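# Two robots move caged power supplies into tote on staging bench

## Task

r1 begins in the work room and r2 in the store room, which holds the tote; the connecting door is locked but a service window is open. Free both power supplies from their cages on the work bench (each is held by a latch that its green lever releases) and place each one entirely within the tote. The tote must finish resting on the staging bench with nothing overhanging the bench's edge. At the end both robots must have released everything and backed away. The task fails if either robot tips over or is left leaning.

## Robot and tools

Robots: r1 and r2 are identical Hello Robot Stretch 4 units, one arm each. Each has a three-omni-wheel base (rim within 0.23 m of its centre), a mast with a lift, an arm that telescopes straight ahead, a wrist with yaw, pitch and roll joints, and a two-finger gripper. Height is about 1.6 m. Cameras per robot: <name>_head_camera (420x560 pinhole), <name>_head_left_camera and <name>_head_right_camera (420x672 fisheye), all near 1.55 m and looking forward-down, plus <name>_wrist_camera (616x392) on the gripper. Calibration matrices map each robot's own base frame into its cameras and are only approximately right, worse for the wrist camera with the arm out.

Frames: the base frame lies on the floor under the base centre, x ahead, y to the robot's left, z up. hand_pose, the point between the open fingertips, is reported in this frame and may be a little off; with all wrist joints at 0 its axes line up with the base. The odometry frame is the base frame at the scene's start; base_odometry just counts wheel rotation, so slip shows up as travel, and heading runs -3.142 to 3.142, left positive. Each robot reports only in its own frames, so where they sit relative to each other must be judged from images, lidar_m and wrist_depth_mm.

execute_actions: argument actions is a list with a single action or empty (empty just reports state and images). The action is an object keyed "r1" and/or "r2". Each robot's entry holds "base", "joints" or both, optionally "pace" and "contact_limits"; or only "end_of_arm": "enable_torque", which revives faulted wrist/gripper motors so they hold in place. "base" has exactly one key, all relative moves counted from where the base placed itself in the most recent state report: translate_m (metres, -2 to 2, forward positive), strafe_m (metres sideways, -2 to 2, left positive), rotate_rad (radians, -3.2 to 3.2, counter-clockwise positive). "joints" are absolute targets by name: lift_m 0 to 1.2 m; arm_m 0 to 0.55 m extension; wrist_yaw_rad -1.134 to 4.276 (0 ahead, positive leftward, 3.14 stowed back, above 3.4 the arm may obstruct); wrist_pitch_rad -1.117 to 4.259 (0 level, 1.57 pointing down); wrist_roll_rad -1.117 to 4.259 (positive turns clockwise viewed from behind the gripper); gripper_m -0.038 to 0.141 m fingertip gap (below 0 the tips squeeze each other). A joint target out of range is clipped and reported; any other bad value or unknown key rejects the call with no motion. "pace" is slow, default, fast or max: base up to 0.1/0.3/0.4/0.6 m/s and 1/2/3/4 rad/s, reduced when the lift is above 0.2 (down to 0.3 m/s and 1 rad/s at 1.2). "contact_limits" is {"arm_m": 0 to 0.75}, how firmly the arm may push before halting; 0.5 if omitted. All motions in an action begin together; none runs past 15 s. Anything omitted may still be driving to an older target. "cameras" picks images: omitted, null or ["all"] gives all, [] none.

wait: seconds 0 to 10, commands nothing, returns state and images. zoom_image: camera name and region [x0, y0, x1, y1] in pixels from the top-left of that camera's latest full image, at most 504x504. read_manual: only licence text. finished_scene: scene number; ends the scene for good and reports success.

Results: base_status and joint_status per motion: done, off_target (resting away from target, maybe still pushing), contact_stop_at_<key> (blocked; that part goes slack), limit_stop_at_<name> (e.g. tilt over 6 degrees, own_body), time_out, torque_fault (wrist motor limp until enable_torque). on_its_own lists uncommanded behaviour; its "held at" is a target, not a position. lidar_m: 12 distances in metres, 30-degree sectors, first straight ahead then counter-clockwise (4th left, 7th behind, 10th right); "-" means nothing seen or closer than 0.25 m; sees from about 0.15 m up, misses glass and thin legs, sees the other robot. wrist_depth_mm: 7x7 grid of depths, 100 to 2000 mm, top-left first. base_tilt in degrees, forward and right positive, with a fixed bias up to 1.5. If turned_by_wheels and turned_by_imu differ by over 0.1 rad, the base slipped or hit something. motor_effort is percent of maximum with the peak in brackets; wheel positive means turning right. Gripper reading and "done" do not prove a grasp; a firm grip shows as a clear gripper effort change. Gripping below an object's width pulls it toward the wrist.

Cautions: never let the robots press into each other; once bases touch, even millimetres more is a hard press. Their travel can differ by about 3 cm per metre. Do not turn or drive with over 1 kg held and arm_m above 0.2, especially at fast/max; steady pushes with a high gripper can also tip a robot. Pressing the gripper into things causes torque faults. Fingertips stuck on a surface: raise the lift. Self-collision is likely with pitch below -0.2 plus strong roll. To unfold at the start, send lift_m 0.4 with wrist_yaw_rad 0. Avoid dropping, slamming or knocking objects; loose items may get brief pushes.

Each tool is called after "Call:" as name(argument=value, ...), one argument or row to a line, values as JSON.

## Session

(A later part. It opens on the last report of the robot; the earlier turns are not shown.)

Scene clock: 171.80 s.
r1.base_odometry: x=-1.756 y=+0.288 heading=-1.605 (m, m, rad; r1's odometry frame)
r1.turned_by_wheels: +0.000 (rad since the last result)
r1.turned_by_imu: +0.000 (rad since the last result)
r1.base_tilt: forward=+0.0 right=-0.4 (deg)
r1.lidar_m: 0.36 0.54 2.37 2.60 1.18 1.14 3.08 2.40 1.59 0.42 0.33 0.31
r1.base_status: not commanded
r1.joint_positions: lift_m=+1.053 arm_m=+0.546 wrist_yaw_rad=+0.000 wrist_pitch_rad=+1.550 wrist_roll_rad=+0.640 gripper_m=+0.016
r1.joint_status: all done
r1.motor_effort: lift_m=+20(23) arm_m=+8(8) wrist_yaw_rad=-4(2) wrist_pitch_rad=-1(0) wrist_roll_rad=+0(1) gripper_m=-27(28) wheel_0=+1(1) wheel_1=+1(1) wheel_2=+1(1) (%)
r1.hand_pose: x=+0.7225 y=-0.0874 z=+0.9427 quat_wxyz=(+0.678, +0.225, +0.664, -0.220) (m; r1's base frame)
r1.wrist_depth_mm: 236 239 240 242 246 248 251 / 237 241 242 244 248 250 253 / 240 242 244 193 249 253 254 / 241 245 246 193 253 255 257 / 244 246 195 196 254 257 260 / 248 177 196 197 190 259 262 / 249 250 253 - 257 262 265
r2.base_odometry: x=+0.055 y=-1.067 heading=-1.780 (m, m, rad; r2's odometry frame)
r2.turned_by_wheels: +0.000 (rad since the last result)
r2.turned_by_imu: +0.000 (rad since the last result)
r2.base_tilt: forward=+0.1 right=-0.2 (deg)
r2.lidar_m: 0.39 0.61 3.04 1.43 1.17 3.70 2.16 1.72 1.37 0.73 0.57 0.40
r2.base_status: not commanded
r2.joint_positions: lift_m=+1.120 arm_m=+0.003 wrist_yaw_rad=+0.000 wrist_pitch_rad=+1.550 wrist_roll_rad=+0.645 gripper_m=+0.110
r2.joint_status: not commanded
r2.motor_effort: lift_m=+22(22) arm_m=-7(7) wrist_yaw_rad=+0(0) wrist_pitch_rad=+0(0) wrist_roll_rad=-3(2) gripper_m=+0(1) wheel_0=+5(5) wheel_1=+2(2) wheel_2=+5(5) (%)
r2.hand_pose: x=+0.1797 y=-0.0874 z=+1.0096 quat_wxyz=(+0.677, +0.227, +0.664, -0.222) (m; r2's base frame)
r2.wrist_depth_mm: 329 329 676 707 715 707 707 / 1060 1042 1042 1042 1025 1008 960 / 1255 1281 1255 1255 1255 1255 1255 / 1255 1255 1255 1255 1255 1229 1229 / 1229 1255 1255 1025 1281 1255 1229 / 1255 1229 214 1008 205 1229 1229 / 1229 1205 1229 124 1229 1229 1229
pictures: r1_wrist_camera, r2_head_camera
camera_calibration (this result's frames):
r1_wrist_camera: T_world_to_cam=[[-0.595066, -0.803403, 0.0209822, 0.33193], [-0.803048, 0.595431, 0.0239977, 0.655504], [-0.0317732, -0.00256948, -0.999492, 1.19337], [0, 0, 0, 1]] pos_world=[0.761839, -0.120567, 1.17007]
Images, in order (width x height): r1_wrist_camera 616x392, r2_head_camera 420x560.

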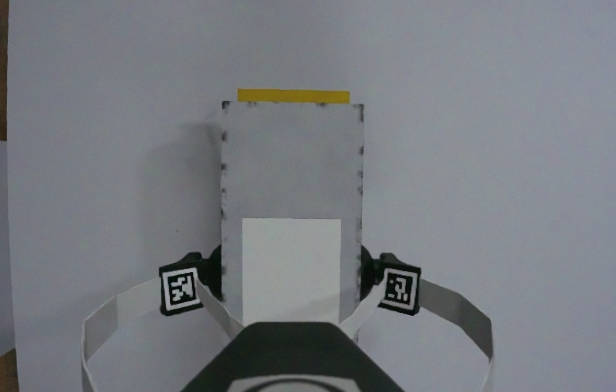

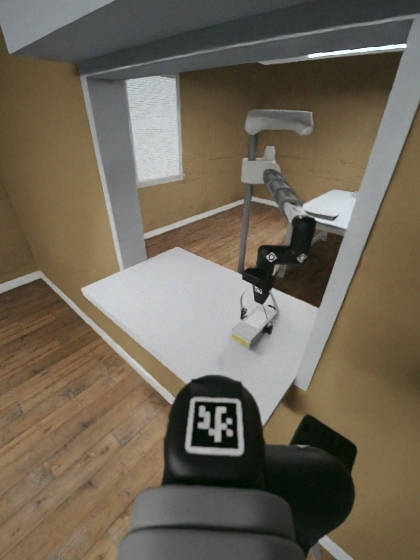

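Call:
execute_actions(
  actions=[
    {"r1":{"joints":{"gripper_m":0.095},"pace":"default"},"r2":{"base":{"rotate_rad":-0.08},"joints":{"wrist_roll_rad":0.60,"gripper_m":0.095}}},
  ],
  cameras=[],
)

Call:
execute_actions(
  actions=[
    {"r1":{"joints":{"lift_m":1.115},"pace":"max"},"r2":{"base":{"translate_m":0.05},"pace":"fast"}},
  ],
  cameras=[],
)

Call:
execute_actions(
  actions=[
    {"r1":{"base":{"translate_m":-0.2},"joints":{"arm_m":0.0},"pace":"max"},"r2":{"joints":{"arm_m":0.3},"pace":"default","contact_limits":{"arm_m":0.2}}},
  ],
  cameras=["r2_wrist_camera","r2_head_camera"],
)

Scene clock: 173.80 s.
r1.base_odometry: x=-1.756 y=+0.288 heading=-1.605 (m, m, rad; r1's odometry frame)
r1.turned_by_wheels: +0.000 (rad since the last result)
r1.turned_by_imu: +0.000 (rad since the last result)
r1.base_tilt: forward=-0.1 right=-0.4 (deg)
r1.lidar_m: 0.37 0.56 2.37 2.60 1.16 1.13 3.05 2.38 1.57 0.45 0.33 0.32
r1.base_status: not commanded
r1.joint_positions: lift_m=+1.053 arm_m=+0.546 wrist_yaw_rad=+0.000 wrist_pitch_rad=+1.550 wrist_roll_rad=+0.640 gripper_m=+0.095
r1.joint_status: all done
r1.motor_effort: lift_m=+21(21) arm_m=+8(8) wrist_yaw_rad=-1(2) wrist_pitch_rad=-2(2) wrist_roll_rad=+1(1) gripper_m=-1(27) wheel_0=+1(1) wheel_1=+1(1) wheel_2=+1(1) (%)
r1.hand_pose: x=+0.7223 y=-0.0874 z=+0.9427 quat_wxyz=(+0.678, +0.225, +0.664, -0.220) (m; r1's base frame)
r1.wrist_depth_mm: 239 240 244 246 248 250 253 / 240 243 247 249 252 253 256 / 242 245 245 211 252 254 257 / 243 247 247 213 254 257 262 / 246 248 212 213 255 259 263 / 247 249 213 213 258 262 265 / 250 251 253 - 259 264 265
r2.base_odometry: x=+0.055 y=-1.067 heading=-1.859 (m, m, rad; r2's odometry frame)
r2.turned_by_wheels: -0.079 (rad since the last result)
r2.turned_by_imu: -0.079 (rad since the last result)
r2.base_tilt: forward=+0.1 right=-0.2 (deg)
r2.lidar_m: 0.39 0.55 3.03 1.46 1.15 1.72 2.27 1.69 1.68 0.76 0.58 0.47
r2.base_status: done
r2.joint_positions: lift_m=+1.120 arm_m=+0.003 wrist_yaw_rad=+0.000 wrist_pitch_rad=+1.550 wrist_roll_rad=+0.600 gripper_m=+0.095
r2.joint_status: all done
r2.motor_effort: lift_m=+22(22) arm_m=-8(7) wrist_yaw_rad=+0(0) wrist_pitch_rad=-1(1) wrist_roll_rad=-1(4) gripper_m=-1(2) wheel_0=+5(8) wheel_1=+3(7) wheel_2=+5(6) (%)
r2.hand_pose: x=+0.1797 y=-0.0874 z=+1.0096 quat_wxyz=(+0.682, +0.211, +0.668, -0.207) (m; r2's base frame)
r2.wrist_depth_mm: 330 330 707 699 715 723 723 / 340 345 1008 1025 1025 1060 1025 / 1255 1255 1255 1255 1255 1281 1255 / 1255 1281 1255 1255 1255 1281 1255 / 1229 1229 1229 1025 1255 1229 1255 / 1229 1255 201 1025 201 1229 1229 / 1229 1229 1229 122 1025 1255 1229
pictures: none
No camera images: the call's "cameras" was empty. Leave "cameras" out to get every camera's image.

Scene clock: 174.93 s.
r1.base_odometry: x=-1.756 y=+0.288 heading=-1.605 (m, m, rad; r1's odometry frame)
r1.turned_by_wheels: +0.000 (rad since the last result)
r1.turned_by_imu: +0.000 (rad since the last result)
r1.base_tilt: forward=-0.1 right=-0.4 (deg)
r1.lidar_m: 0.39 0.54 2.38 2.59 1.16 1.14 3.08 2.40 1.59 0.43 0.34 0.31
r1.base_status: not commanded
r1.joint_positions: lift_m=+1.115 arm_m=+0.546 wrist_yaw_rad=+0.000 wrist_pitch_rad=+1.550 wrist_roll_rad=+0.640 gripper_m=+0.095
r1.joint_status: all done
r1.motor_effort: lift_m=+21(26) arm_m=+8(8) wrist_yaw_rad=-1(1) wrist_pitch_rad=-1(1) wrist_roll_rad=+1(0) gripper_m=+0(2) wheel_0=+1(1) wheel_1=+1(1) wheel_2=+1(1) (%)
r1.hand_pose: x=+0.7224 y=-0.0874 z=+1.0047 quat_wxyz=(+0.678, +0.225, +0.664, -0.220) (m; r1's base frame)
r1.wrist_depth_mm: 1160 298 300 306 309 312 315 / 1160 303 304 310 312 317 315 / 301 304 304 272 314 317 320 / 286 307 309 273 315 322 324 / 289 306 276 274 317 322 327 / 296 310 276 276 324 325 329 / 1205 314 319 - 325 329 330
r2.base_odometry: x=+0.041 y=-1.115 heading=-1.858 (m, m, rad; r2's odometry frame)
r2.turned_by_wheels: +0.000 (rad since the last result)
r2.turned_by_imu: +0.001 (rad since the last result)
r2.base_tilt: forward=+0.1 right=-0.2 (deg)
r2.lidar_m: 0.36 0.49 2.88 3.18 1.17 1.55 2.32 1.75 1.72 0.73 0.55 0.43
r2.base_status: done
r2.joint_positions: lift_m=+1.120 arm_m=+0.003 wrist_yaw_rad=+0.000 wrist_pitch_rad=+1.550 wrist_roll_rad=+0.600 gripper_m=+0.095
r2.joint_status: not commanded
r2.motor_effort: lift_m=+22(22) arm_m=-7(7) wrist_yaw_rad=+0(0) wrist_pitch_rad=-1(1) wrist_roll_rad=-4(3) gripper_m=-1(0) wheel_0=+3(9) wheel_1=+1(7) wheel_2=-2(11) (%)
r2.hand_pose: x=+0.1797 y=-0.0874 z=+1.0096 quat_wxyz=(+0.682, +0.211, +0.668, -0.207) (m; r2's base frame)
r2.wrist_depth_mm: 329 330 580 621 627 640 654 / 327 329 820 891 904 931 904 / 1255 1255 1255 1255 1229 1229 1229 / 1255 1255 1255 1255 1255 1229 1229 / 1229 1255 1255 1025 1255 1255 1255 / 1229 1255 201 1025 202 1205 1229 / 1229 1205 1255 122 1025 1229 1229
pictures: none
No camera images: the call's "cameras" was empty. Leave "cameras" out to get every camera's image.

Scene clock: 177.00 s.
r1.base_odometry: x=-1.749 y=+0.488 heading=-1.605 (m, m, rad; r1's odometry frame)
r1.turned_by_wheels: +0.000 (rad since the last result)
r1.turned_by_imu: +0.000 (rad since the last result)
r1.base_tilt: forward=-0.1 right=-0.4 (deg)
r1.lidar_m: 0.55 0.81 2.50 2.69 0.99 0.99 2.94 2.29 2.03 0.93 0.50 0.49
r1.base_status: done
r1.joint_positions: lift_m=+1.115 arm_m=+0.002 wrist_yaw_rad=+0.000 wrist_pitch_rad=+1.550 wrist_roll_rad=+0.640 gripper_m=+0.095
r1.joint_status: all done
r1.motor_effort: lift_m=+21(21) arm_m=-8(10) wrist_yaw_rad=-2(3) wrist_pitch_rad=-3(2) wrist_roll_rad=+0(2) gripper_m=-1(0) wheel_0=-1(5) wheel_1=+1(3) wheel_2=+0(8) (%)
r1.hand_pose: x=+0.1792 y=-0.0874 z=+1.0047 quat_wxyz=(+0.678, +0.225, +0.664, -0.220) (m; r1's base frame)
r1.wrist_depth_mm: 1118 1160 1138 1138 1138 1160 1118 / 1182 1182 1182 1182 1229 1229 1229 / 1182 1182 1205 1182 1229 1255 1229 / 1160 1182 1229 1042 1229 1205 1229 / 1160 1205 1008 991 1025 1229 1255 / 1205 1205 1229 1008 559 1255 1255 / 1205 1205 1205 - 891 1255 1281
r2.base_odometry: x=+0.041 y=-1.115 heading=-1.858 (m, m, rad; r2's odometry frame)
r2.turned_by_wheels: +0.000 (rad since the last result)
r2.turned_by_imu: +0.001 (rad since the last result)
r2.base_tilt: forward=+0.2 right=-0.2 (deg)
r2.lidar_m: 0.35 0.49 2.89 3.22 1.20 1.55 2.32 1.70 1.69 0.74 0.54 0.39
r2.base_status: not commanded
r2.joint_positions: lift_m=+1.120 arm_m=+0.299 wrist_yaw_rad=+0.000 wrist_pitch_rad=+1.550 wrist_roll_rad=+0.600 gripper_m=+0.095
r2.joint_status: all done
r2.motor_effort: lift_m=+21(22) arm_m=+8(8) wrist_yaw_rad=+0(0) wrist_pitch_rad=+0(1) wrist_roll_rad=-3(2) gripper_m=-2(1) wheel_0=+3(3) wheel_1=+1(1) wheel_2=-2(2) (%)
r2.contact_limits: arm_m 0.2
r2.hand_pose: x=+0.4756 y=-0.0874 z=+1.0096 quat_wxyz=(+0.683, +0.211, +0.668, -0.207) (m; r2's base frame)
r2.wrist_depth_mm: 329 287 329 329 250 129 115 / 327 285 325 327 253 163 194 / 324 285 324 324 325 353 368 / 324 324 324 324 1078 1255 1255 / 322 322 322 322 1255 1255 1229 / 320 319 201 320 201 1229 1229 / 317 319 319 122 1008 1229 1229
pictures: r2_head_camera, r2_wrist_camera
camera_calibration (this result's frames):
r2_wrist_camera: T_world_to_cam=[[-0.593679, -0.804702, 0.0000944899, 0.207505], [-0.804552, 0.593566, -0.0193646, 0.516505], [0.0155267, -0.0115724, -0.999812, 1.23376], [0, 0, 0, 1]] pos_world=[0.51959, -0.125323, 1.24351]
Images, in order (width x height): r2_head_camera 420x560, r2_wrist_camera 616x392.

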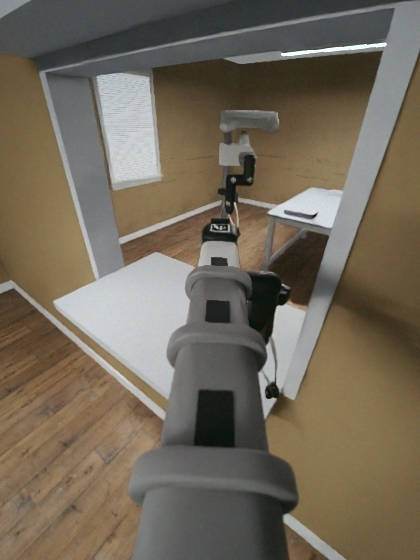

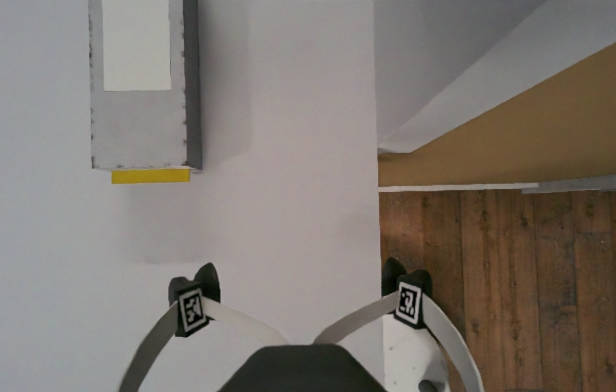

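Call:
execute_actions(
  actions=[
    {"r2":{"base":{"strafe_m":0.004},"joints":{"arm_m":0.517,"wrist_roll_rad":0.62,"gripper_m":0.105},"pace":"max"}},
  ],
  cameras=["r2_wrist_camera"],
)

Scene clock: 178.63 s.
r1.base_odometry: x=-1.749 y=+0.488 heading=-1.605 (m, m, rad; r1's odometry frame)
r1.turned_by_wheels: +0.000 (rad since the last result)
r1.turned_by_imu: +0.000 (rad since the last result)
r1.base_tilt: forward=-0.1 right=-0.4 (deg)
r1.lidar_m: 0.56 0.84 2.50 2.69 1.01 0.96 2.92 2.30 2.00 0.93 0.52 0.49
r1.base_status: not commanded
r1.joint_positions: lift_m=+1.115 arm_m=+0.002 wrist_yaw_rad=+0.000 wrist_pitch_rad=+1.550 wrist_roll_rad=+0.640 gripper_m=+0.095
r1.joint_status: not commanded
r1.motor_effort: lift_m=+21(21) arm_m=-9(8) wrist_yaw_rad=-1(2) wrist_pitch_rad=-2(3) wrist_roll_rad=+0(1) gripper_m=-1(0) wheel_0=-1(1) wheel_1=+1(1) wheel_2=+0(0) (%)
r1.hand_pose: x=+0.1792 y=-0.0874 z=+1.0047 quat_wxyz=(+0.678, +0.225, +0.664, -0.220) (m; r1's base frame)
r1.wrist_depth_mm: 1138 1138 1160 1118 1138 1138 1118 / 1160 1205 1182 1182 1229 1229 1281 / 1160 1182 1205 1205 1205 1205 1255 / 1182 1205 1205 1060 1255 1255 1255 / 1160 1182 991 1025 1025 1255 1255 / 1182 1229 1205 1025 554 1281 1255 / 1182 1205 1229 - 904 1281 1255
r2.base_odometry: x=+0.045 y=-1.116 heading=-1.858 (m, m, rad; r2's odometry frame)
r2.turned_by_wheels: +0.000 (rad since the last result)
r2.turned_by_imu: +0.001 (rad since the last result)
r2.base_tilt: forward=+0.2 right=-0.2 (deg)
r2.lidar_m: 0.34 0.50 2.89 3.22 1.20 1.50 2.33 1.73 1.70 0.74 0.56 0.40
r2.base_status: done
r2.joint_positions: lift_m=+1.120 arm_m=+0.516 wrist_yaw_rad=+0.000 wrist_pitch_rad=+1.550 wrist_roll_rad=+0.620 gripper_m=+0.105
r2.joint_status: all done
r2.motor_effort: lift_m=+22(22) arm_m=+7(8) wrist_yaw_rad=+0(0) wrist_pitch_rad=+1(1) wrist_roll_rad=-1(2) gripper_m=+0(1) wheel_0=+0(7) wheel_1=+1(7) wheel_2=+0(1) (%)
r2.hand_pose: x=+0.6926 y=-0.0874 z=+1.0096 quat_wxyz=(+0.680, +0.218, +0.666, -0.213) (m; r2's base frame)
r2.wrist_depth_mm: 327 329 327 329 329 329 1281 / 325 327 324 327 325 324 1281 / 324 324 325 324 324 324 1255 / 322 324 324 282 324 322 272 / 322 322 320 282 322 322 276 / 319 319 216 279 207 320 279 / 317 319 319 123 319 317 1229
pictures: r2_wrist_camera
camera_calibration (this result's frames):
r2_wrist_camera: T_world_to_cam=[[-0.609133, -0.793068, -0.000222289, 0.348382], [-0.79292, 0.609026, -0.0191115, 0.684142], [0.0152921, -0.0114652, -0.999817, 1.23056], [0, 0, 0, 1]] pos_world=[0.735864, -0.126261, 1.24349]
Images, in order (width x height): r2_wrist_camera 616x392.

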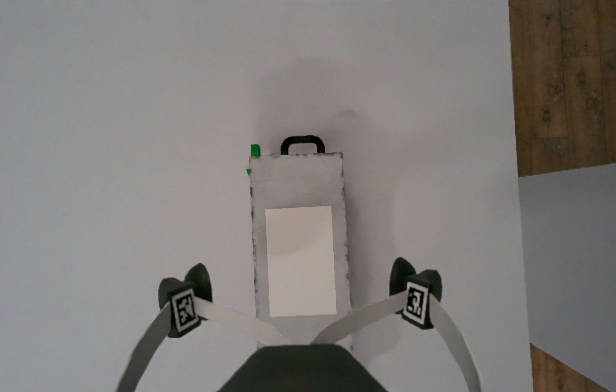

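Perfect.

Call:
execute_actions(
  actions=[
    {"r2":{"joints":{"lift_m":1.053,"gripper_m":0.09},"pace":"default"}},
  ],
  cameras=[],
)

Call:
execute_actions(
  actions=[
    {"r2":{"joints":{"gripper_m":0.003},"pace":"default"}},
  ],
  cameras=["r2_wrist_camera"],
)

Scene clock: 180.00 s.
r1.base_odometry: x=-1.749 y=+0.488 heading=-1.605 (m, m, rad; r1's odometry frame)
r1.turned_by_wheels: +0.000 (rad since the last result)
r1.turned_by_imu: +0.000 (rad since the last result)
r1.base_tilt: forward=+0.0 right=-0.4 (deg)
r1.lidar_m: 0.55 0.80 2.47 2.69 0.98 0.98 2.94 2.29 2.03 0.93 0.48 0.48
r1.base_status: not commanded
r1.joint_positions: lift_m=+1.115 arm_m=+0.002 wrist_yaw_rad=+0.000 wrist_pitch_rad=+1.550 wrist_roll_rad=+0.640 gripper_m=+0.095
r1.joint_status: not commanded
r1.motor_effort: lift_m=+21(21) arm_m=-8(8) wrist_yaw_rad=-1(1) wrist_pitch_rad=-2(2) wrist_roll_rad=-1(1) gripper_m=+1(1) wheel_0=-1(1) wheel_1=+1(1) wheel_2=+0(0) (%)
r1.hand_pose: x=+0.1792 y=-0.0874 z=+1.0047 quat_wxyz=(+0.678, +0.225, +0.664, -0.220) (m; r1's base frame)
r1.wrist_depth_mm: 1138 1160 1138 1118 1138 1160 1138 / 1182 1138 1160 1229 1205 1205 1255 / 1182 1138 1160 1205 1229 1229 1229 / 1205 1205 1182 1042 1229 1229 1255 / 1205 1229 991 1008 1025 1255 1281 / 1182 1182 1229 1025 549 1281 1281 / 1205 1182 1255 - 891 1308 1281
r2.base_odometry: x=+0.045 y=-1.116 heading=-1.858 (m, m, rad; r2's odometry frame)
r2.turned_by_wheels: +0.000 (rad since the last result)
r2.turned_by_imu: +0.000 (rad since the last result)
r2.base_tilt: forward=+0.2 right=-0.2 (deg)
r2.lidar_m: 0.34 0.50 2.87 3.18 1.17 1.51 2.31 1.75 1.71 0.73 0.53 0.42
r2.base_status: not commanded
r2.joint_positions: lift_m=+1.053 arm_m=+0.516 wrist_yaw_rad=+0.000 wrist_pitch_rad=+1.550 wrist_roll_rad=+0.620 gripper_m=+0.090
r2.joint_status: all done
r2.motor_effort: lift_m=+17(20) arm_m=+7(7) wrist_yaw_rad=+0(1) wrist_pitch_rad=+0(1) wrist_roll_rad=-1(2) gripper_m=-3(1) wheel_0=+0(0) wheel_1=+1(1) wheel_2=+0(0) (%)
r2.hand_pose: x=+0.6926 y=-0.0874 z=+0.9431 quat_wxyz=(+0.680, +0.218, +0.666, -0.213) (m; r2's base frame)
r2.wrist_depth_mm: 259 260 260 260 260 260 1182 / 258 258 258 259 258 259 1205 / 257 257 257 217 257 257 1182 / 255 255 256 216 256 255 256 / 254 253 255 215 255 255 254 / 254 254 198 213 199 254 253 / 251 251 251 122 252 253 253
pictures: none
No camera images: the call's "cameras" was empty. Leave "cameras" out to get every camera's image.

Scene clock: 181.67 s.
r1.base_odometry: x=-1.749 y=+0.488 heading=-1.605 (m, m, rad; r1's odometry frame)
r1.turned_by_wheels: +0.000 (rad since the last result)
r1.turned_by_imu: +0.000 (rad since the last result)
r1.base_tilt: forward=+0.0 right=-0.4 (deg)
r1.lidar_m: 0.54 0.82 2.48 2.71 1.00 0.98 2.94 2.30 2.03 0.95 0.48 0.48
r1.base_status: not commanded
r1.joint_positions: lift_m=+1.115 arm_m=+0.002 wrist_yaw_rad=+0.000 wrist_pitch_rad=+1.550 wrist_roll_rad=+0.640 gripper_m=+0.095
r1.joint_status: not commanded
r1.motor_effort: lift_m=+21(21) arm_m=-9(8) wrist_yaw_rad=-1(0) wrist_pitch_rad=-2(2) wrist_roll_rad=+0(1) gripper_m=-3(2) wheel_0=-1(1) wheel_1=+1(1) wheel_2=+0(0) (%)
r1.hand_pose: x=+0.1792 y=-0.0874 z=+1.0047 quat_wxyz=(+0.678, +0.225, +0.664, -0.220) (m; r1's base frame)
r1.wrist_depth_mm: 1138 1160 1160 1138 1118 1138 1098 / 1160 1138 1229 1182 1229 1229 1255 / 1182 1205 1160 1205 1205 1229 1281 / 1160 1182 1205 1025 1205 1255 1229 / 1205 1182 1008 1025 1042 1281 1255 / 1182 1205 1229 1008 549 1255 1255 / 1205 1205 1205 - 878 1255 1308
r2.base_odometry: x=+0.045 y=-1.116 heading=-1.858 (m, m, rad; r2's odometry frame)
r2.turned_by_wheels: +0.000 (rad since the last result)
r2.turned_by_imu: +0.000 (rad since the last result)
r2.base_tilt: forward=+0.1 right=-0.2 (deg)
r2.lidar_m: 0.35 0.51 2.92 3.23 1.21 1.54 2.31 1.72 1.73 0.75 0.54 0.42
r2.base_status: not commanded
r2.joint_positions: lift_m=+1.053 arm_m=+0.516 wrist_yaw_rad=+0.000 wrist_pitch_rad=+1.550 wrist_roll_rad=+0.620 gripper_m=+0.003
r2.joint_status: all done
r2.motor_effort: lift_m=+20(20) arm_m=+7(7) wrist_yaw_rad=-1(1) wrist_pitch_rad=-1(2) wrist_roll_rad=-3(1) gripper_m=-24(26) wheel_0=+0(0) wheel_1=+1(1) wheel_2=+0(0) (%)
r2.hand_pose: x=+0.6925 y=-0.0874 z=+0.9428 quat_wxyz=(+0.680, +0.218, +0.667, -0.213) (m; r2's base frame)
r2.wrist_depth_mm: 257 256 256 257 257 257 1182 / 255 255 256 256 255 256 1182 / 254 255 254 204 255 255 256 / 253 253 253 202 253 254 255 / 253 252 252 201 253 253 252 / 251 250 200 200 183 251 251 / 250 251 250 153 251 250 251
pictures: r2_wrist_camera
camera_calibration (this result's frames):
r2_wrist_camera: T_world_to_cam=[[-0.609014, -0.793159, 0.0000358502, 0.347981], [-0.79302, 0.608906, -0.0187756, 0.682537], [0.0148702, -0.011463, -0.999824, 1.16402], [0, 0, 0, 1]] pos_world=[0.735881, -0.126253, 1.17662]
Images, in order (width x height): r2_wrist_camera 616x392.

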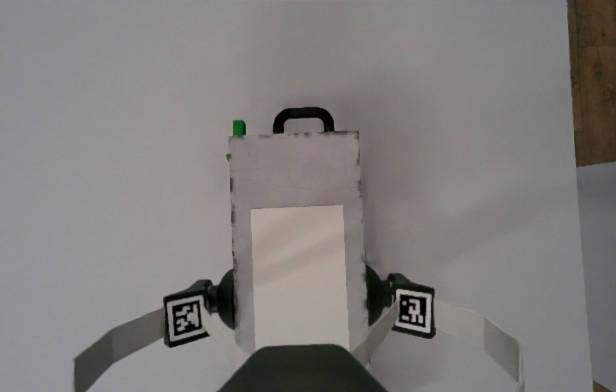

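Call:
execute_actions(
  actions=[
    {"r2":{"base":{"rotate_rad":0.997},"joints":{"lift_m":1.07,"arm_m":0.0,"wrist_roll_rad":1.615},"pace":"fast"}},
  ],
  cameras=[],
)

Call:
execute_actions(
  actions=[
    {"r2":{"base":{"strafe_m":0.2},"joints":{"lift_m":0.5},"pace":"max"}},
  ],
  cameras=["r2_head_left_camera"],
)

Scene clock: 184.07 s.
r1.base_odometry: x=-1.749 y=+0.488 heading=-1.605 (m, m, rad; r1's odometry frame)
r1.turned_by_wheels: +0.000 (rad since the last result)
r1.turned_by_imu: +0.000 (rad since the last result)
r1.base_tilt: forward=-0.1 right=-0.4 (deg)
r1.lidar_m: 0.54 0.81 2.50 2.71 1.01 0.99 2.93 2.31 2.02 0.93 0.51 0.49
r1.base_status: not commanded
r1.joint_positions: lift_m=+1.115 arm_m=+0.002 wrist_yaw_rad=+0.000 wrist_pitch_rad=+1.550 wrist_roll_rad=+0.640 gripper_m=+0.095
r1.joint_status: not commanded
r1.motor_effort: lift_m=+21(21) arm_m=-8(9) wrist_yaw_rad=+0(1) wrist_pitch_rad=-1(2) wrist_roll_rad=+1(0) gripper_m=+0(2) wheel_0=-2(2) wheel_1=+1(1) wheel_2=+0(0) (%)
r1.hand_pose: x=+0.1792 y=-0.0874 z=+1.0047 quat_wxyz=(+0.678, +0.225, +0.664, -0.220) (m; r1's base frame)
r1.wrist_depth_mm: 1160 1138 1160 1160 1138 1138 1138 / 1160 1160 1182 1182 1229 1229 1229 / 1182 1182 1182 1205 1229 1229 1229 / 1160 1182 1182 1008 1229 1255 1255 / 1182 1205 1008 1025 1008 1255 1281 / 1182 1205 1205 1025 554 1308 1255 / 1229 1205 1205 - 891 1281 1281
r2.base_odometry: x=+0.045 y=-1.116 heading=-0.862 (m, m, rad; r2's odometry frame)
r2.turned_by_wheels: +0.996 (rad since the last result)
r2.turned_by_imu: +1.006 (rad since the last result)
r2.base_tilt: forward=+0.2 right=-0.2 (deg)
r2.lidar_m: 2.24 3.14 1.20 1.19 2.41 1.74 1.70 0.75 0.55 0.48 0.25 0.25
r2.base_status: done
r2.joint_positions: lift_m=+1.069 arm_m=+0.003 wrist_yaw_rad=+0.000 wrist_pitch_rad=+1.551 wrist_roll_rad=+1.615 gripper_m=+0.003
r2.joint_status: all done
joint sent to its limit — the command would take r2.arm_m past its lower limit, so that joint was sent only as far as its limit.
r2.motor_effort: lift_m=+27(28) arm_m=-7(3) wrist_yaw_rad=+1(3) wrist_pitch_rad=-2(4) wrist_roll_rad=-1(3) gripper_m=-25(24) wheel_0=-3(10) wheel_1=-2(8) wheel_2=-2(9) (%)
r2.hand_pose: x=+0.1796 y=-0.0874 z=+0.9593 quat_wxyz=(+0.494, +0.516, +0.484, -0.506) (m; r2's base frame)
r2.wrist_depth_mm: 831 854 878 891 904 931 960 / 1182 1205 1182 1205 1182 1205 1205 / 1205 1205 1205 204 1182 1182 1182 / 1205 1205 1205 202 976 1182 1205 / 1182 1205 1205 202 960 1205 1182 / 1205 1205 199 200 183 1205 1182 / 1205 1205 1205 153 1182 1182 1182
pictures: none
No camera images: the call's "cameras" was empty. Leave "cameras" out to get every camera's image.

Scene clock: 186.03 s.
r1.base_odometry: x=-1.749 y=+0.488 heading=-1.605 (m, m, rad; r1's odometry frame)
r1.turned_by_wheels: +0.000 (rad since the last result)
r1.turned_by_imu: +0.000 (rad since the last result)
r1.base_tilt: forward=+0.0 right=-0.4 (deg)
r1.lidar_m: 0.53 0.84 2.47 2.71 1.01 0.97 2.91 2.27 2.05 0.93 0.50 0.46
r1.base_status: not commanded
r1.joint_positions: lift_m=+1.115 arm_m=+0.002 wrist_yaw_rad=+0.000 wrist_pitch_rad=+1.550 wrist_roll_rad=+0.640 gripper_m=+0.095
r1.joint_status: not commanded
r1.motor_effort: lift_m=+21(21) arm_m=-8(8) wrist_yaw_rad=-1(1) wrist_pitch_rad=-2(1) wrist_roll_rad=+0(1) gripper_m=-1(2) wheel_0=-1(1) wheel_1=+1(1) wheel_2=+0(0) (%)
r1.hand_pose: x=+0.1792 y=-0.0874 z=+1.0047 quat_wxyz=(+0.678, +0.225, +0.664, -0.220) (m; r1's base frame)
r1.wrist_depth_mm: 1182 1138 1138 1138 1138 1138 1098 / 1118 1160 1160 1229 1205 1229 1229 / 1160 1160 1205 1229 1205 1205 1182 / 1182 1182 1182 1025 1229 1255 1255 / 1205 1182 991 1008 1025 1229 1281 / 1229 1205 1182 1008 554 1255 1281 / 1205 1205 1229 - 904 1229 1308
r2.base_odometry: x=+0.197 y=-0.986 heading=-0.862 (m, m, rad; r2's odometry frame)
r2.turned_by_wheels: +0.000 (rad since the last result)
r2.turned_by_imu: +0.001 (rad since the last result)
r2.base_tilt: forward=+0.1 right=-0.2 (deg)
r2.lidar_m: 3.00 1.36 1.00 1.17 2.40 1.75 1.68 1.03 0.75 0.53 0.54 0.75
r2.base_status: done
r2.joint_positions: lift_m=+0.500 arm_m=+0.003 wrist_yaw_rad=+0.000 wrist_pitch_rad=+1.550 wrist_roll_rad=+1.615 gripper_m=+0.004
r2.joint_status: all done
r2.motor_effort: lift_m=+21(25) arm_m=-6(7) wrist_yaw_rad=+0(1) wrist_pitch_rad=-1(2) wrist_roll_rad=-1(0) gripper_m=-25(25) wheel_0=-1(11) wheel_1=+1(10) wheel_2=+0(3) (%)
r2.hand_pose: x=+0.1797 y=-0.0874 z=+0.3897 quat_wxyz=(+0.494, +0.516, +0.484, -0.506) (m; r2's base frame)
r2.wrist_depth_mm: 627 621 627 621 621 615 615 / 627 621 621 621 621 621 615 / 627 621 621 203 615 615 615 / 615 621 621 202 402 402 399 / 627 621 621 200 402 399 402 / 627 621 199 200 183 399 399 / 621 615 615 153 399 399 399
pictures: r2_head_left_camera
Images, in order (width x height): r2_head_left_camera 420x672.

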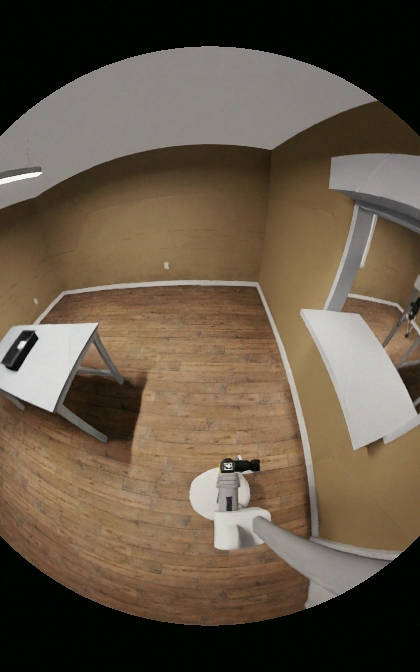

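Call:
execute_actions(
  actions=[
    {"r2":{"base":{"strafe_m":1.83},"joints":{"lift_m":1.02,"arm_m":0.18},"pace":"max"}},
  ],
  cameras=["r2_wrist_camera"],
)

Scene clock: 191.07 s.
r1.base_odometry: x=-1.749 y=+0.488 heading=-1.605 (m, m, rad; r1's odometry frame)
r1.turned_by_wheels: +0.000 (rad since the last result)
r1.turned_by_imu: +0.001 (rad since the last result)
r1.base_tilt: forward=+0.0 right=-0.4 (deg)
r1.lidar_m: 0.55 0.83 2.49 2.72 1.00 0.98 2.95 2.28 2.02 0.92 0.48 0.47
r1.base_status: not commanded
r1.joint_positions: lift_m=+1.115 arm_m=+0.002 wrist_yaw_rad=+0.000 wrist_pitch_rad=+1.550 wrist_roll_rad=+0.640 gripper_m=+0.095
r1.joint_status: not commanded
r1.motor_effort: lift_m=+21(21) arm_m=-8(8) wrist_yaw_rad=+0(2) wrist_pitch_rad=-2(2) wrist_roll_rad=-3(1) gripper_m=-2(1) wheel_0=-1(2) wheel_1=+1(1) wheel_2=+0(0) (%)
r1.hand_pose: x=+0.1792 y=-0.0874 z=+1.0047 quat_wxyz=(+0.678, +0.225, +0.664, -0.220) (m; r1's base frame)
r1.wrist_depth_mm: 1138 1160 1160 1160 1182 1160 1118 / 1160 1182 1182 1182 1229 1255 1255 / 1160 1182 1205 1229 1229 1229 1229 / 1205 1205 1205 1042 1229 1281 1229 / 1182 1229 1008 1008 1042 1255 1255 / 1205 1182 1182 1025 549 1229 1255 / 1229 1229 1205 - 866 1255 1281
r2.base_odometry: x=+1.586 y=+0.205 heading=-0.862 (m, m, rad; r2's odometry frame)
r2.turned_by_wheels: +0.000 (rad since the last result)
r2.turned_by_imu: +0.001 (rad since the last result)
r2.base_tilt: forward=+0.3 right=-0.2 (deg)
r2.lidar_m: 0.29 0.31 0.42 1.72 1.82 1.77 1.68 1.78 2.45 2.37 0.42 0.30
r2.base_status: done
r2.joint_positions: lift_m=+1.020 arm_m=+0.179 wrist_yaw_rad=+0.000 wrist_pitch_rad=+1.550 wrist_roll_rad=+1.615 gripper_m=+0.003
r2.joint_status: all done
r2.motor_effort: lift_m=+25(30) arm_m=+7(11) wrist_yaw_rad=+0(1) wrist_pitch_rad=-1(6) wrist_roll_rad=+0(1) gripper_m=-24(24) wheel_0=+2(17) wheel_1=-3(14) wheel_2=+0(1) (%)
r2.hand_pose: x=+0.3556 y=-0.0874 z=+0.9093 quat_wxyz=(+0.494, +0.516, +0.484, -0.506) (m; r2's base frame)
r2.wrist_depth_mm: 377 377 375 375 1138 1138 1138 / 375 375 373 375 1160 1138 1138 / 336 353 375 202 1138 1138 1160 / 375 351 373 202 931 917 1138 / 370 373 373 200 917 917 1138 / 370 285 199 200 183 917 1138 / 370 285 373 153 1138 1118 1118
pictures: r2_wrist_camera
camera_calibration (this result's frames):
r2_wrist_camera: T_world_to_cam=[[-0.996838, 0.079063, -0.00795715, 0.364163], [0.0790728, 0.996868, -0.000926408, 0.122273], [0.00785899, -0.00155267, -0.999968, 1.13907], [0, 0, 0, 1]] pos_world=[0.344391, -0.148913, 1.14205]
Images, in order (width x height): r2_wrist_camera 616x392.

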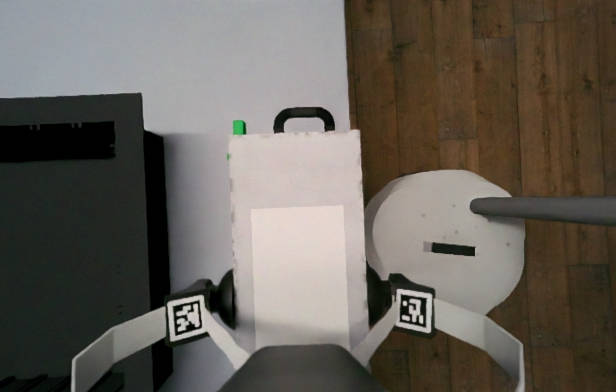

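Call:
execute_actions(
  actions=[
    {"r2":{"joints":{"lift_m":1.0,"arm_m":0.436},"pace":"fast"}},
  ],
  cameras=["r2_wrist_camera"],
)

Scene clock: 192.80 s.
r1.base_odometry: x=-1.749 y=+0.488 heading=-1.605 (m, m, rad; r1's odometry frame)
r1.turned_by_wheels: +0.000 (rad since the last result)
r1.turned_by_imu: +0.000 (rad since the last result)
r1.base_tilt: forward=-0.1 right=-0.3 (deg)
r1.lidar_m: 0.55 0.83 2.49 2.69 1.00 0.98 2.93 2.28 2.03 0.93 0.50 0.47
r1.base_status: not commanded
r1.joint_positions: lift_m=+1.115 arm_m=+0.002 wrist_yaw_rad=+0.000 wrist_pitch_rad=+1.550 wrist_roll_rad=+0.640 gripper_m=+0.095
r1.joint_status: not commanded
r1.motor_effort: lift_m=+21(21) arm_m=-8(8) wrist_yaw_rad=+0(1) wrist_pitch_rad=-2(3) wrist_roll_rad=-2(1) gripper_m=-2(1) wheel_0=-1(1) wheel_1=+1(1) wheel_2=+0(0) (%)
r1.hand_pose: x=+0.1792 y=-0.0874 z=+1.0047 quat_wxyz=(+0.678, +0.225, +0.664, -0.220) (m; r1's base frame)
r1.wrist_depth_mm: 1182 1138 1160 1138 1138 1160 1160 / 1160 1160 1182 1182 1229 1205 1229 / 1138 1182 1205 1182 1229 1255 1229 / 1182 1182 1182 1025 1205 1229 1229 / 1182 1205 1025 1008 1008 1229 1281 / 1205 1205 1205 1008 549 1255 1281 / 1182 1205 1229 - 891 1255 1281
r2.base_odometry: x=+1.586 y=+0.205 heading=-0.862 (m, m, rad; r2's odometry frame)
r2.turned_by_wheels: +0.000 (rad since the last result)
r2.turned_by_imu: +0.000 (rad since the last result)
r2.base_tilt: forward=+0.2 right=-0.1 (deg)
r2.lidar_m: 0.25 0.30 0.44 1.71 1.83 1.73 1.68 1.75 2.46 2.37 0.43 0.31
r2.base_status: not commanded
r2.joint_positions: lift_m=+1.000 arm_m=+0.435 wrist_yaw_rad=+0.000 wrist_pitch_rad=+1.550 wrist_roll_rad=+1.615 gripper_m=+0.003
r2.joint_status: all done
r2.motor_effort: lift_m=+21(24) arm_m=+7(13) wrist_yaw_rad=-1(1) wrist_pitch_rad=+0(4) wrist_roll_rad=+0(0) gripper_m=-24(24) wheel_0=+2(2) wheel_1=-3(3) wheel_2=+0(0) (%)
r2.hand_pose: x=+0.6116 y=-0.0874 z=+0.8897 quat_wxyz=(+0.494, +0.516, +0.484, -0.505) (m; r2's base frame)
r2.wrist_depth_mm: 355 355 353 351 351 351 351 / 265 264 265 264 264 351 351 / 338 310 317 203 343 279 351 / 349 309 314 202 347 283 351 / 349 310 340 201 349 289 347 / 349 307 198 200 183 262 349 / 345 310 329 153 330 260 347
pictures: r2_wrist_camera
camera_calibration (this result's frames):
r2_wrist_camera: T_world_to_cam=[[-0.996854, 0.0788358, -0.00819314, 0.619459], [0.0788458, 0.996886, -0.000907595, 0.102129], [0.00809608, -0.00155074, -0.999966, 1.11728], [0, 0, 0, 1]] pos_world=[0.600412, -0.148914, 1.12241]
Images, in order (width x height): r2_wrist_camera 616x392.

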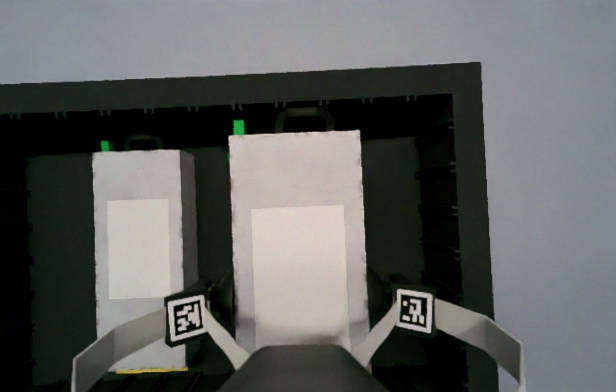

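Call:
execute_actions(
  actions=[
    {"r2":{"base":{"strafe_m":-0.008},"joints":{"lift_m":0.908},"pace":"slow"}},
  ],
  cameras=["r2_wrist_camera"],
)

Scene clock: 194.60 s.
r1.base_odometry: x=-1.749 y=+0.488 heading=-1.605 (m, m, rad; r1's odometry frame)
r1.turned_by_wheels: +0.000 (rad since the last result)
r1.turned_by_imu: +0.000 (rad since the last result)
r1.base_tilt: forward=-0.1 right=-0.3 (deg)
r1.lidar_m: 0.55 0.81 2.48 2.69 1.01 0.96 2.95 2.30 2.04 0.92 0.50 0.49
r1.base_status: not commanded
r1.joint_positions: lift_m=+1.115 arm_m=+0.002 wrist_yaw_rad=+0.000 wrist_pitch_rad=+1.550 wrist_roll_rad=+0.640 gripper_m=+0.095
r1.joint_status: not commanded
r1.motor_effort: lift_m=+21(21) arm_m=-8(8) wrist_yaw_rad=-2(1) wrist_pitch_rad=-2(2) wrist_roll_rad=-1(2) gripper_m=+0(0) wheel_0=-2(1) wheel_1=+1(1) wheel_2=+0(0) (%)
r1.hand_pose: x=+0.1792 y=-0.0874 z=+1.0047 quat_wxyz=(+0.678, +0.225, +0.664, -0.220) (m; r1's base frame)
r1.wrist_depth_mm: 1160 1138 1138 1160 1138 1138 1118 / 1182 1182 1182 1205 1205 1229 1229 / 1160 1182 1182 1205 1205 1229 1229 / 1205 1182 1182 1025 1205 1229 1229 / 1205 1205 1025 1008 1042 1205 1229 / 1182 1229 1205 991 554 1255 1229 / 1205 1205 1205 - 891 1281 1281
r2.base_odometry: x=+1.580 y=+0.200 heading=-0.862 (m, m, rad; r2's odometry frame)
r2.turned_by_wheels: +0.000 (rad since the last result)
r2.turned_by_imu: +0.001 (rad since the last result)
r2.base_tilt: forward=+0.2 right=-0.2 (deg)
r2.lidar_m: 0.26 0.31 0.40 1.73 1.80 1.77 1.67 1.75 2.47 2.33 0.42 0.32
r2.base_status: done
r2.joint_positions: lift_m=+0.908 arm_m=+0.435 wrist_yaw_rad=+0.000 wrist_pitch_rad=+1.550 wrist_roll_rad=+1.615 gripper_m=+0.003
r2.joint_status: all done
r2.motor_effort: lift_m=+20(21) arm_m=+8(7) wrist_yaw_rad=-1(1) wrist_pitch_rad=+0(1) wrist_roll_rad=+0(1) gripper_m=-25(25) wheel_0=+4(7) wheel_1=-2(7) wheel_2=+0(2) (%)
r2.hand_pose: x=+0.6116 y=-0.0874 z=+0.7978 quat_wxyz=(+0.494, +0.516, +0.484, -0.505) (m; r2's base frame)
r2.wrist_depth_mm: 262 172 172 172 171 171 171 / 180 187 195 200 207 196 171 / 231 258 258 203 257 220 171 / 218 225 257 202 256 223 170 / 217 223 257 202 257 226 170 / 217 217 199 200 183 193 170 / 216 216 256 153 256 235 170
pictures: r2_wrist_camera
camera_calibration (this result's frames):
r2_wrist_camera: T_world_to_cam=[[-0.996854, 0.0788357, -0.00819291, 0.61871], [0.0788457, 0.996886, -0.000907612, 0.102046], [0.00809584, -0.00155073, -0.999966, 1.02536], [0, 0, 0, 1]] pos_world=[0.600416, -0.148914, 1.03049]
Images, in order (width x height): r2_wrist_camera 616x392.

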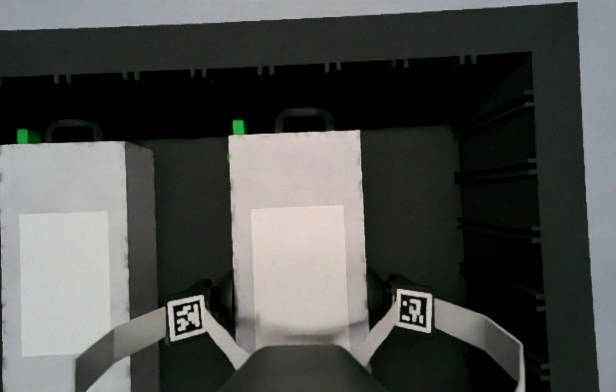

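Call:
execute_actions(
  actions=[
    {"r2":{"joints":{"gripper_m":0.088},"pace":"default"}},
  ],
  cameras=[],
)

Call:
execute_actions(
  actions=[
    {"r2":{"joints":{"lift_m":1.03},"pace":"max"}},
  ],
  cameras=["r2_wrist_camera"],
)

Call:
execute_actions(
  actions=[
    {"r2":{"base":{"translate_m":-0.25},"joints":{"arm_m":0.0},"pace":"max"}},
  ],
  cameras=["r2_head_camera"],
)

Scene clock: 196.40 s.
r1.base_odometry: x=-1.749 y=+0.488 heading=-1.605 (m, m, rad; r1's odometry frame)
r1.turned_by_wheels: +0.000 (rad since the last result)
r1.turned_by_imu: +0.000 (rad since the last result)
r1.base_tilt: forward=+0.0 right=-0.4 (deg)
r1.lidar_m: 0.53 0.82 2.49 2.70 0.96 0.98 2.91 2.30 2.05 0.95 0.49 0.47
r1.base_status: not commanded
r1.joint_positions: lift_m=+1.115 arm_m=+0.002 wrist_yaw_rad=+0.000 wrist_pitch_rad=+1.550 wrist_roll_rad=+0.640 gripper_m=+0.095
r1.joint_status: not commanded
r1.motor_effort: lift_m=+21(21) arm_m=-9(9) wrist_yaw_rad=+0(1) wrist_pitch_rad=-1(1) wrist_roll_rad=+0(3) gripper_m=-1(0) wheel_0=-1(1) wheel_1=+1(1) wheel_2=+0(0) (%)
r1.hand_pose: x=+0.1792 y=-0.0874 z=+1.0047 quat_wxyz=(+0.678, +0.225, +0.664, -0.220) (m; r1's base frame)
r1.wrist_depth_mm: 1098 1160 1160 1160 1118 1138 1138 / 1160 1182 1160 1205 1205 1229 1229 / 1160 1182 1182 1205 1205 1255 1255 / 1160 1205 1229 1060 1229 1229 1255 / 1205 1182 991 1008 1025 1229 1255 / 1205 1182 1205 1025 554 1281 1255 / 1229 1229 1229 - 904 1255 1281
r2.base_odometry: x=+1.580 y=+0.200 heading=-0.862 (m, m, rad; r2's odometry frame)
r2.turned_by_wheels: +0.000 (rad since the last result)
r2.turned_by_imu: +0.000 (rad since the last result)
r2.base_tilt: forward=+0.2 right=-0.3 (deg)
r2.lidar_m: 0.28 0.29 0.42 1.72 1.80 1.74 1.67 1.78 2.44 2.37 0.42 0.30
r2.base_status: not commanded
r2.joint_positions: lift_m=+0.908 arm_m=+0.435 wrist_yaw_rad=+0.000 wrist_pitch_rad=+1.550 wrist_roll_rad=+1.615 gripper_m=+0.088
r2.joint_status: all done
r2.motor_effort: lift_m=+20(20) arm_m=+7(7) wrist_yaw_rad=+0(1) wrist_pitch_rad=-2(2) wrist_roll_rad=+0(3) gripper_m=-2(24) wheel_0=+4(4) wheel_1=-2(2) wheel_2=+0(0) (%)
r2.hand_pose: x=+0.6115 y=-0.0874 z=+0.7978 quat_wxyz=(+0.494, +0.516, +0.484, -0.506) (m; r2's base frame)
r2.wrist_depth_mm: 263 263 174 174 174 173 172 / 181 186 193 200 205 196 172 / 222 260 260 220 258 220 171 / 220 224 259 219 259 224 172 / 220 221 259 218 258 228 172 / 220 220 197 218 200 230 171 / 219 219 258 122 258 206 171
pictures: none
No camera images: the call's "cameras" was empty. Leave "cameras" out to get every camera's image.

Scene clock: 197.37 s.
r1.base_odometry: x=-1.749 y=+0.488 heading=-1.605 (m, m, rad; r1's odometry frame)
r1.turned_by_wheels: +0.000 (rad since the last result)
r1.turned_by_imu: +0.000 (rad since the last result)
r1.base_tilt: forward=+0.0 right=-0.3 (deg)
r1.lidar_m: 0.55 0.82 2.50 2.73 1.02 0.98 2.92 2.29 2.06 0.90 0.48 0.48
r1.base_status: not commanded
r1.joint_positions: lift_m=+1.115 arm_m=+0.002 wrist_yaw_rad=+0.000 wrist_pitch_rad=+1.550 wrist_roll_rad=+0.640 gripper_m=+0.095
r1.joint_status: not commanded
r1.motor_effort: lift_m=+21(21) arm_m=-8(8) wrist_yaw_rad=-1(1) wrist_pitch_rad=-1(2) wrist_roll_rad=-1(2) gripper_m=-1(1) wheel_0=-1(2) wheel_1=+1(1) wheel_2=+0(0) (%)
r1.hand_pose: x=+0.1792 y=-0.0874 z=+1.0047 quat_wxyz=(+0.678, +0.225, +0.664, -0.220) (m; r1's base frame)
r1.wrist_depth_mm: 1138 1138 1160 1118 1160 1182 1118 / 1160 1160 1205 1205 1205 1229 1205 / 1182 1160 1182 1229 1205 1229 1255 / 1182 1182 1205 1042 1205 1229 1255 / 1182 1182 1025 1025 1025 1255 1229 / 1205 1205 1205 1008 544 1255 1255 / 1182 1229 1229 - 904 1281 1281
r2.base_odometry: x=+1.580 y=+0.200 heading=-0.862 (m, m, rad; r2's odometry frame)
r2.turned_by_wheels: +0.000 (rad since the last result)
r2.turned_by_imu: +0.000 (rad since the last result)
r2.base_tilt: forward=+0.2 right=-0.2 (deg)
r2.lidar_m: 0.29 0.32 0.43 1.73 1.80 1.74 1.66 1.77 2.46 2.35 0.41 0.31
r2.base_status: not commanded
r2.joint_positions: lift_m=+1.030 arm_m=+0.435 wrist_yaw_rad=+0.000 wrist_pitch_rad=+1.550 wrist_roll_rad=+1.615 gripper_m=+0.088
r2.joint_status: all done
r2.motor_effort: lift_m=+22(26) arm_m=+7(7) wrist_yaw_rad=+0(0) wrist_pitch_rad=-1(2) wrist_roll_rad=+0(0) gripper_m=-2(3) wheel_0=+4(4) wheel_1=-2(2) wheel_2=+0(0) (%)
r2.hand_pose: x=+0.6115 y=-0.0874 z=+0.9197 quat_wxyz=(+0.494, +0.516, +0.484, -0.506) (m; r2's base frame)
r2.wrist_depth_mm: 387 387 384 384 384 387 384 / 387 387 387 384 384 384 382 / 314 334 359 343 345 382 384 / 368 343 382 342 382 384 382 / 370 342 382 340 382 379 382 / 362 342 197 340 200 379 382 / 357 355 364 122 366 379 379
pictures: r2_wrist_camera
camera_calibration (this result's frames):
r2_wrist_camera: T_world_to_cam=[[-0.996818, 0.0793136, -0.0079265, 0.619383], [0.0793234, 0.996849, -0.000927485, 0.10189], [0.00782796, -0.00155329, -0.999968, 1.14741], [0, 0, 0, 1]] pos_world=[0.600349, -0.148912, 1.15238]
Images, in order (width x height): r2_wrist_camera 616x392.

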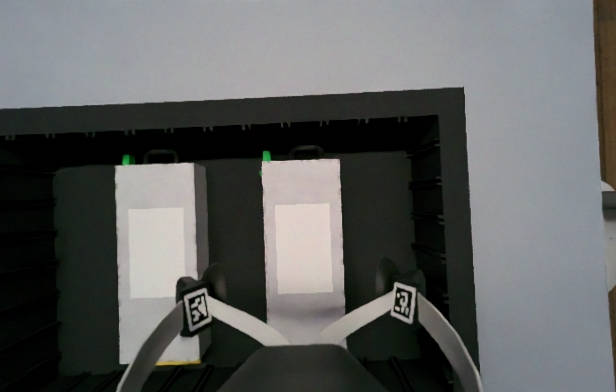

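Scene clock: 199.50 s.
r1.base_odometry: x=-1.749 y=+0.488 heading=-1.605 (m, m, rad; r1's odometry frame)
r1.turned_by_wheels: +0.000 (rad since the last result)
r1.turned_by_imu: +0.000 (rad since the last result)
r1.base_tilt: forward=-0.1 right=-0.4 (deg)
r1.lidar_m: 0.53 0.80 2.48 2.70 1.01 0.97 2.89 2.29 2.02 0.94 0.50 0.46
r1.base_status: not commanded
r1.joint_positions: lift_m=+1.115 arm_m=+0.002 wrist_yaw_rad=+0.000 wrist_pitch_rad=+1.550 wrist_roll_rad=+0.640 gripper_m=+0.095
r1.joint_status: not commanded
r1.motor_effort: lift_m=+21(21) arm_m=-9(8) wrist_yaw_rad=-1(0) wrist_pitch_rad=-2(2) wrist_roll_rad=-4(1) gripper_m=+0(1) wheel_0=-2(2) wheel_1=+1(1) wheel_2=+0(0) (%)
r1.hand_pose: x=+0.1792 y=-0.0874 z=+1.0047 quat_wxyz=(+0.678, +0.225, +0.664, -0.220) (m; r1's base frame)
r1.wrist_depth_mm: 1138 1138 1138 1138 1138 1138 1098 / 1160 1160 1182 1182 1205 1205 1229 / 1138 1160 1182 1205 1255 1205 1229 / 1182 1182 1182 1042 1205 1255 1281 / 1205 1160 1008 1025 1025 1255 1281 / 1205 1229 1229 1025 549 1281 1255 / 1205 1205 1205 - 891 1229 1308
r2.base_odometry: x=+1.417 y=+0.390 heading=-0.862 (m, m, rad; r2's odometry frame)
r2.turned_by_wheels: +0.000 (rad since the last result)
r2.turned_by_imu: +0.000 (rad since the last result)
r2.base_tilt: forward=+0.1 right=-0.2 (deg)
r2.lidar_m: 0.53 0.55 0.81 1.73 1.81 1.48 1.41 1.49 2.10 2.40 0.80 0.54
r2.base_status: done
r2.joint_positions: lift_m=+1.030 arm_m=+0.003 wrist_yaw_rad=+0.000 wrist_pitch_rad=+1.550 wrist_roll_rad=+1.615 gripper_m=+0.088
r2.joint_status: all done
joint sent to its limit — the command would take r2.arm_m past its lower limit, so that joint was sent only as far as its limit.
r2.motor_effort: lift_m=+21(22) arm_m=-8(8) wrist_yaw_rad=+1(2) wrist_pitch_rad=-1(1) wrist_roll_rad=-1(1) gripper_m=-1(1) wheel_0=-3(9) wheel_1=-3(9) wheel_2=+2(13) (%)
r2.hand_pose: x=+0.1796 y=-0.0874 z=+0.9197 quat_wxyz=(+0.494, +0.516, +0.484, -0.506) (m; r2's base frame)
r2.wrist_depth_mm: 1160 1160 1160 1138 1160 1160 1160 / 1182 1160 1160 1160 1182 1182 1138 / 1160 1182 1160 1160 1160 1160 1160 / 1160 1182 1160 1138 931 1138 1118 / 1160 1182 1160 946 917 1138 1160 / 1160 1138 197 1160 200 1160 1138 / 1160 1160 1160 122 1138 1138 1138
pictures: r2_head_camera
Images, in order (width x height): r2_head_camera 420x560.

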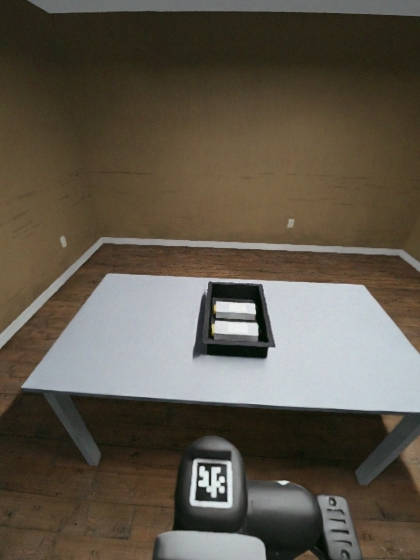

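Call:
finished_scene(
  scene=2,
)

The scene is finished: the task was done.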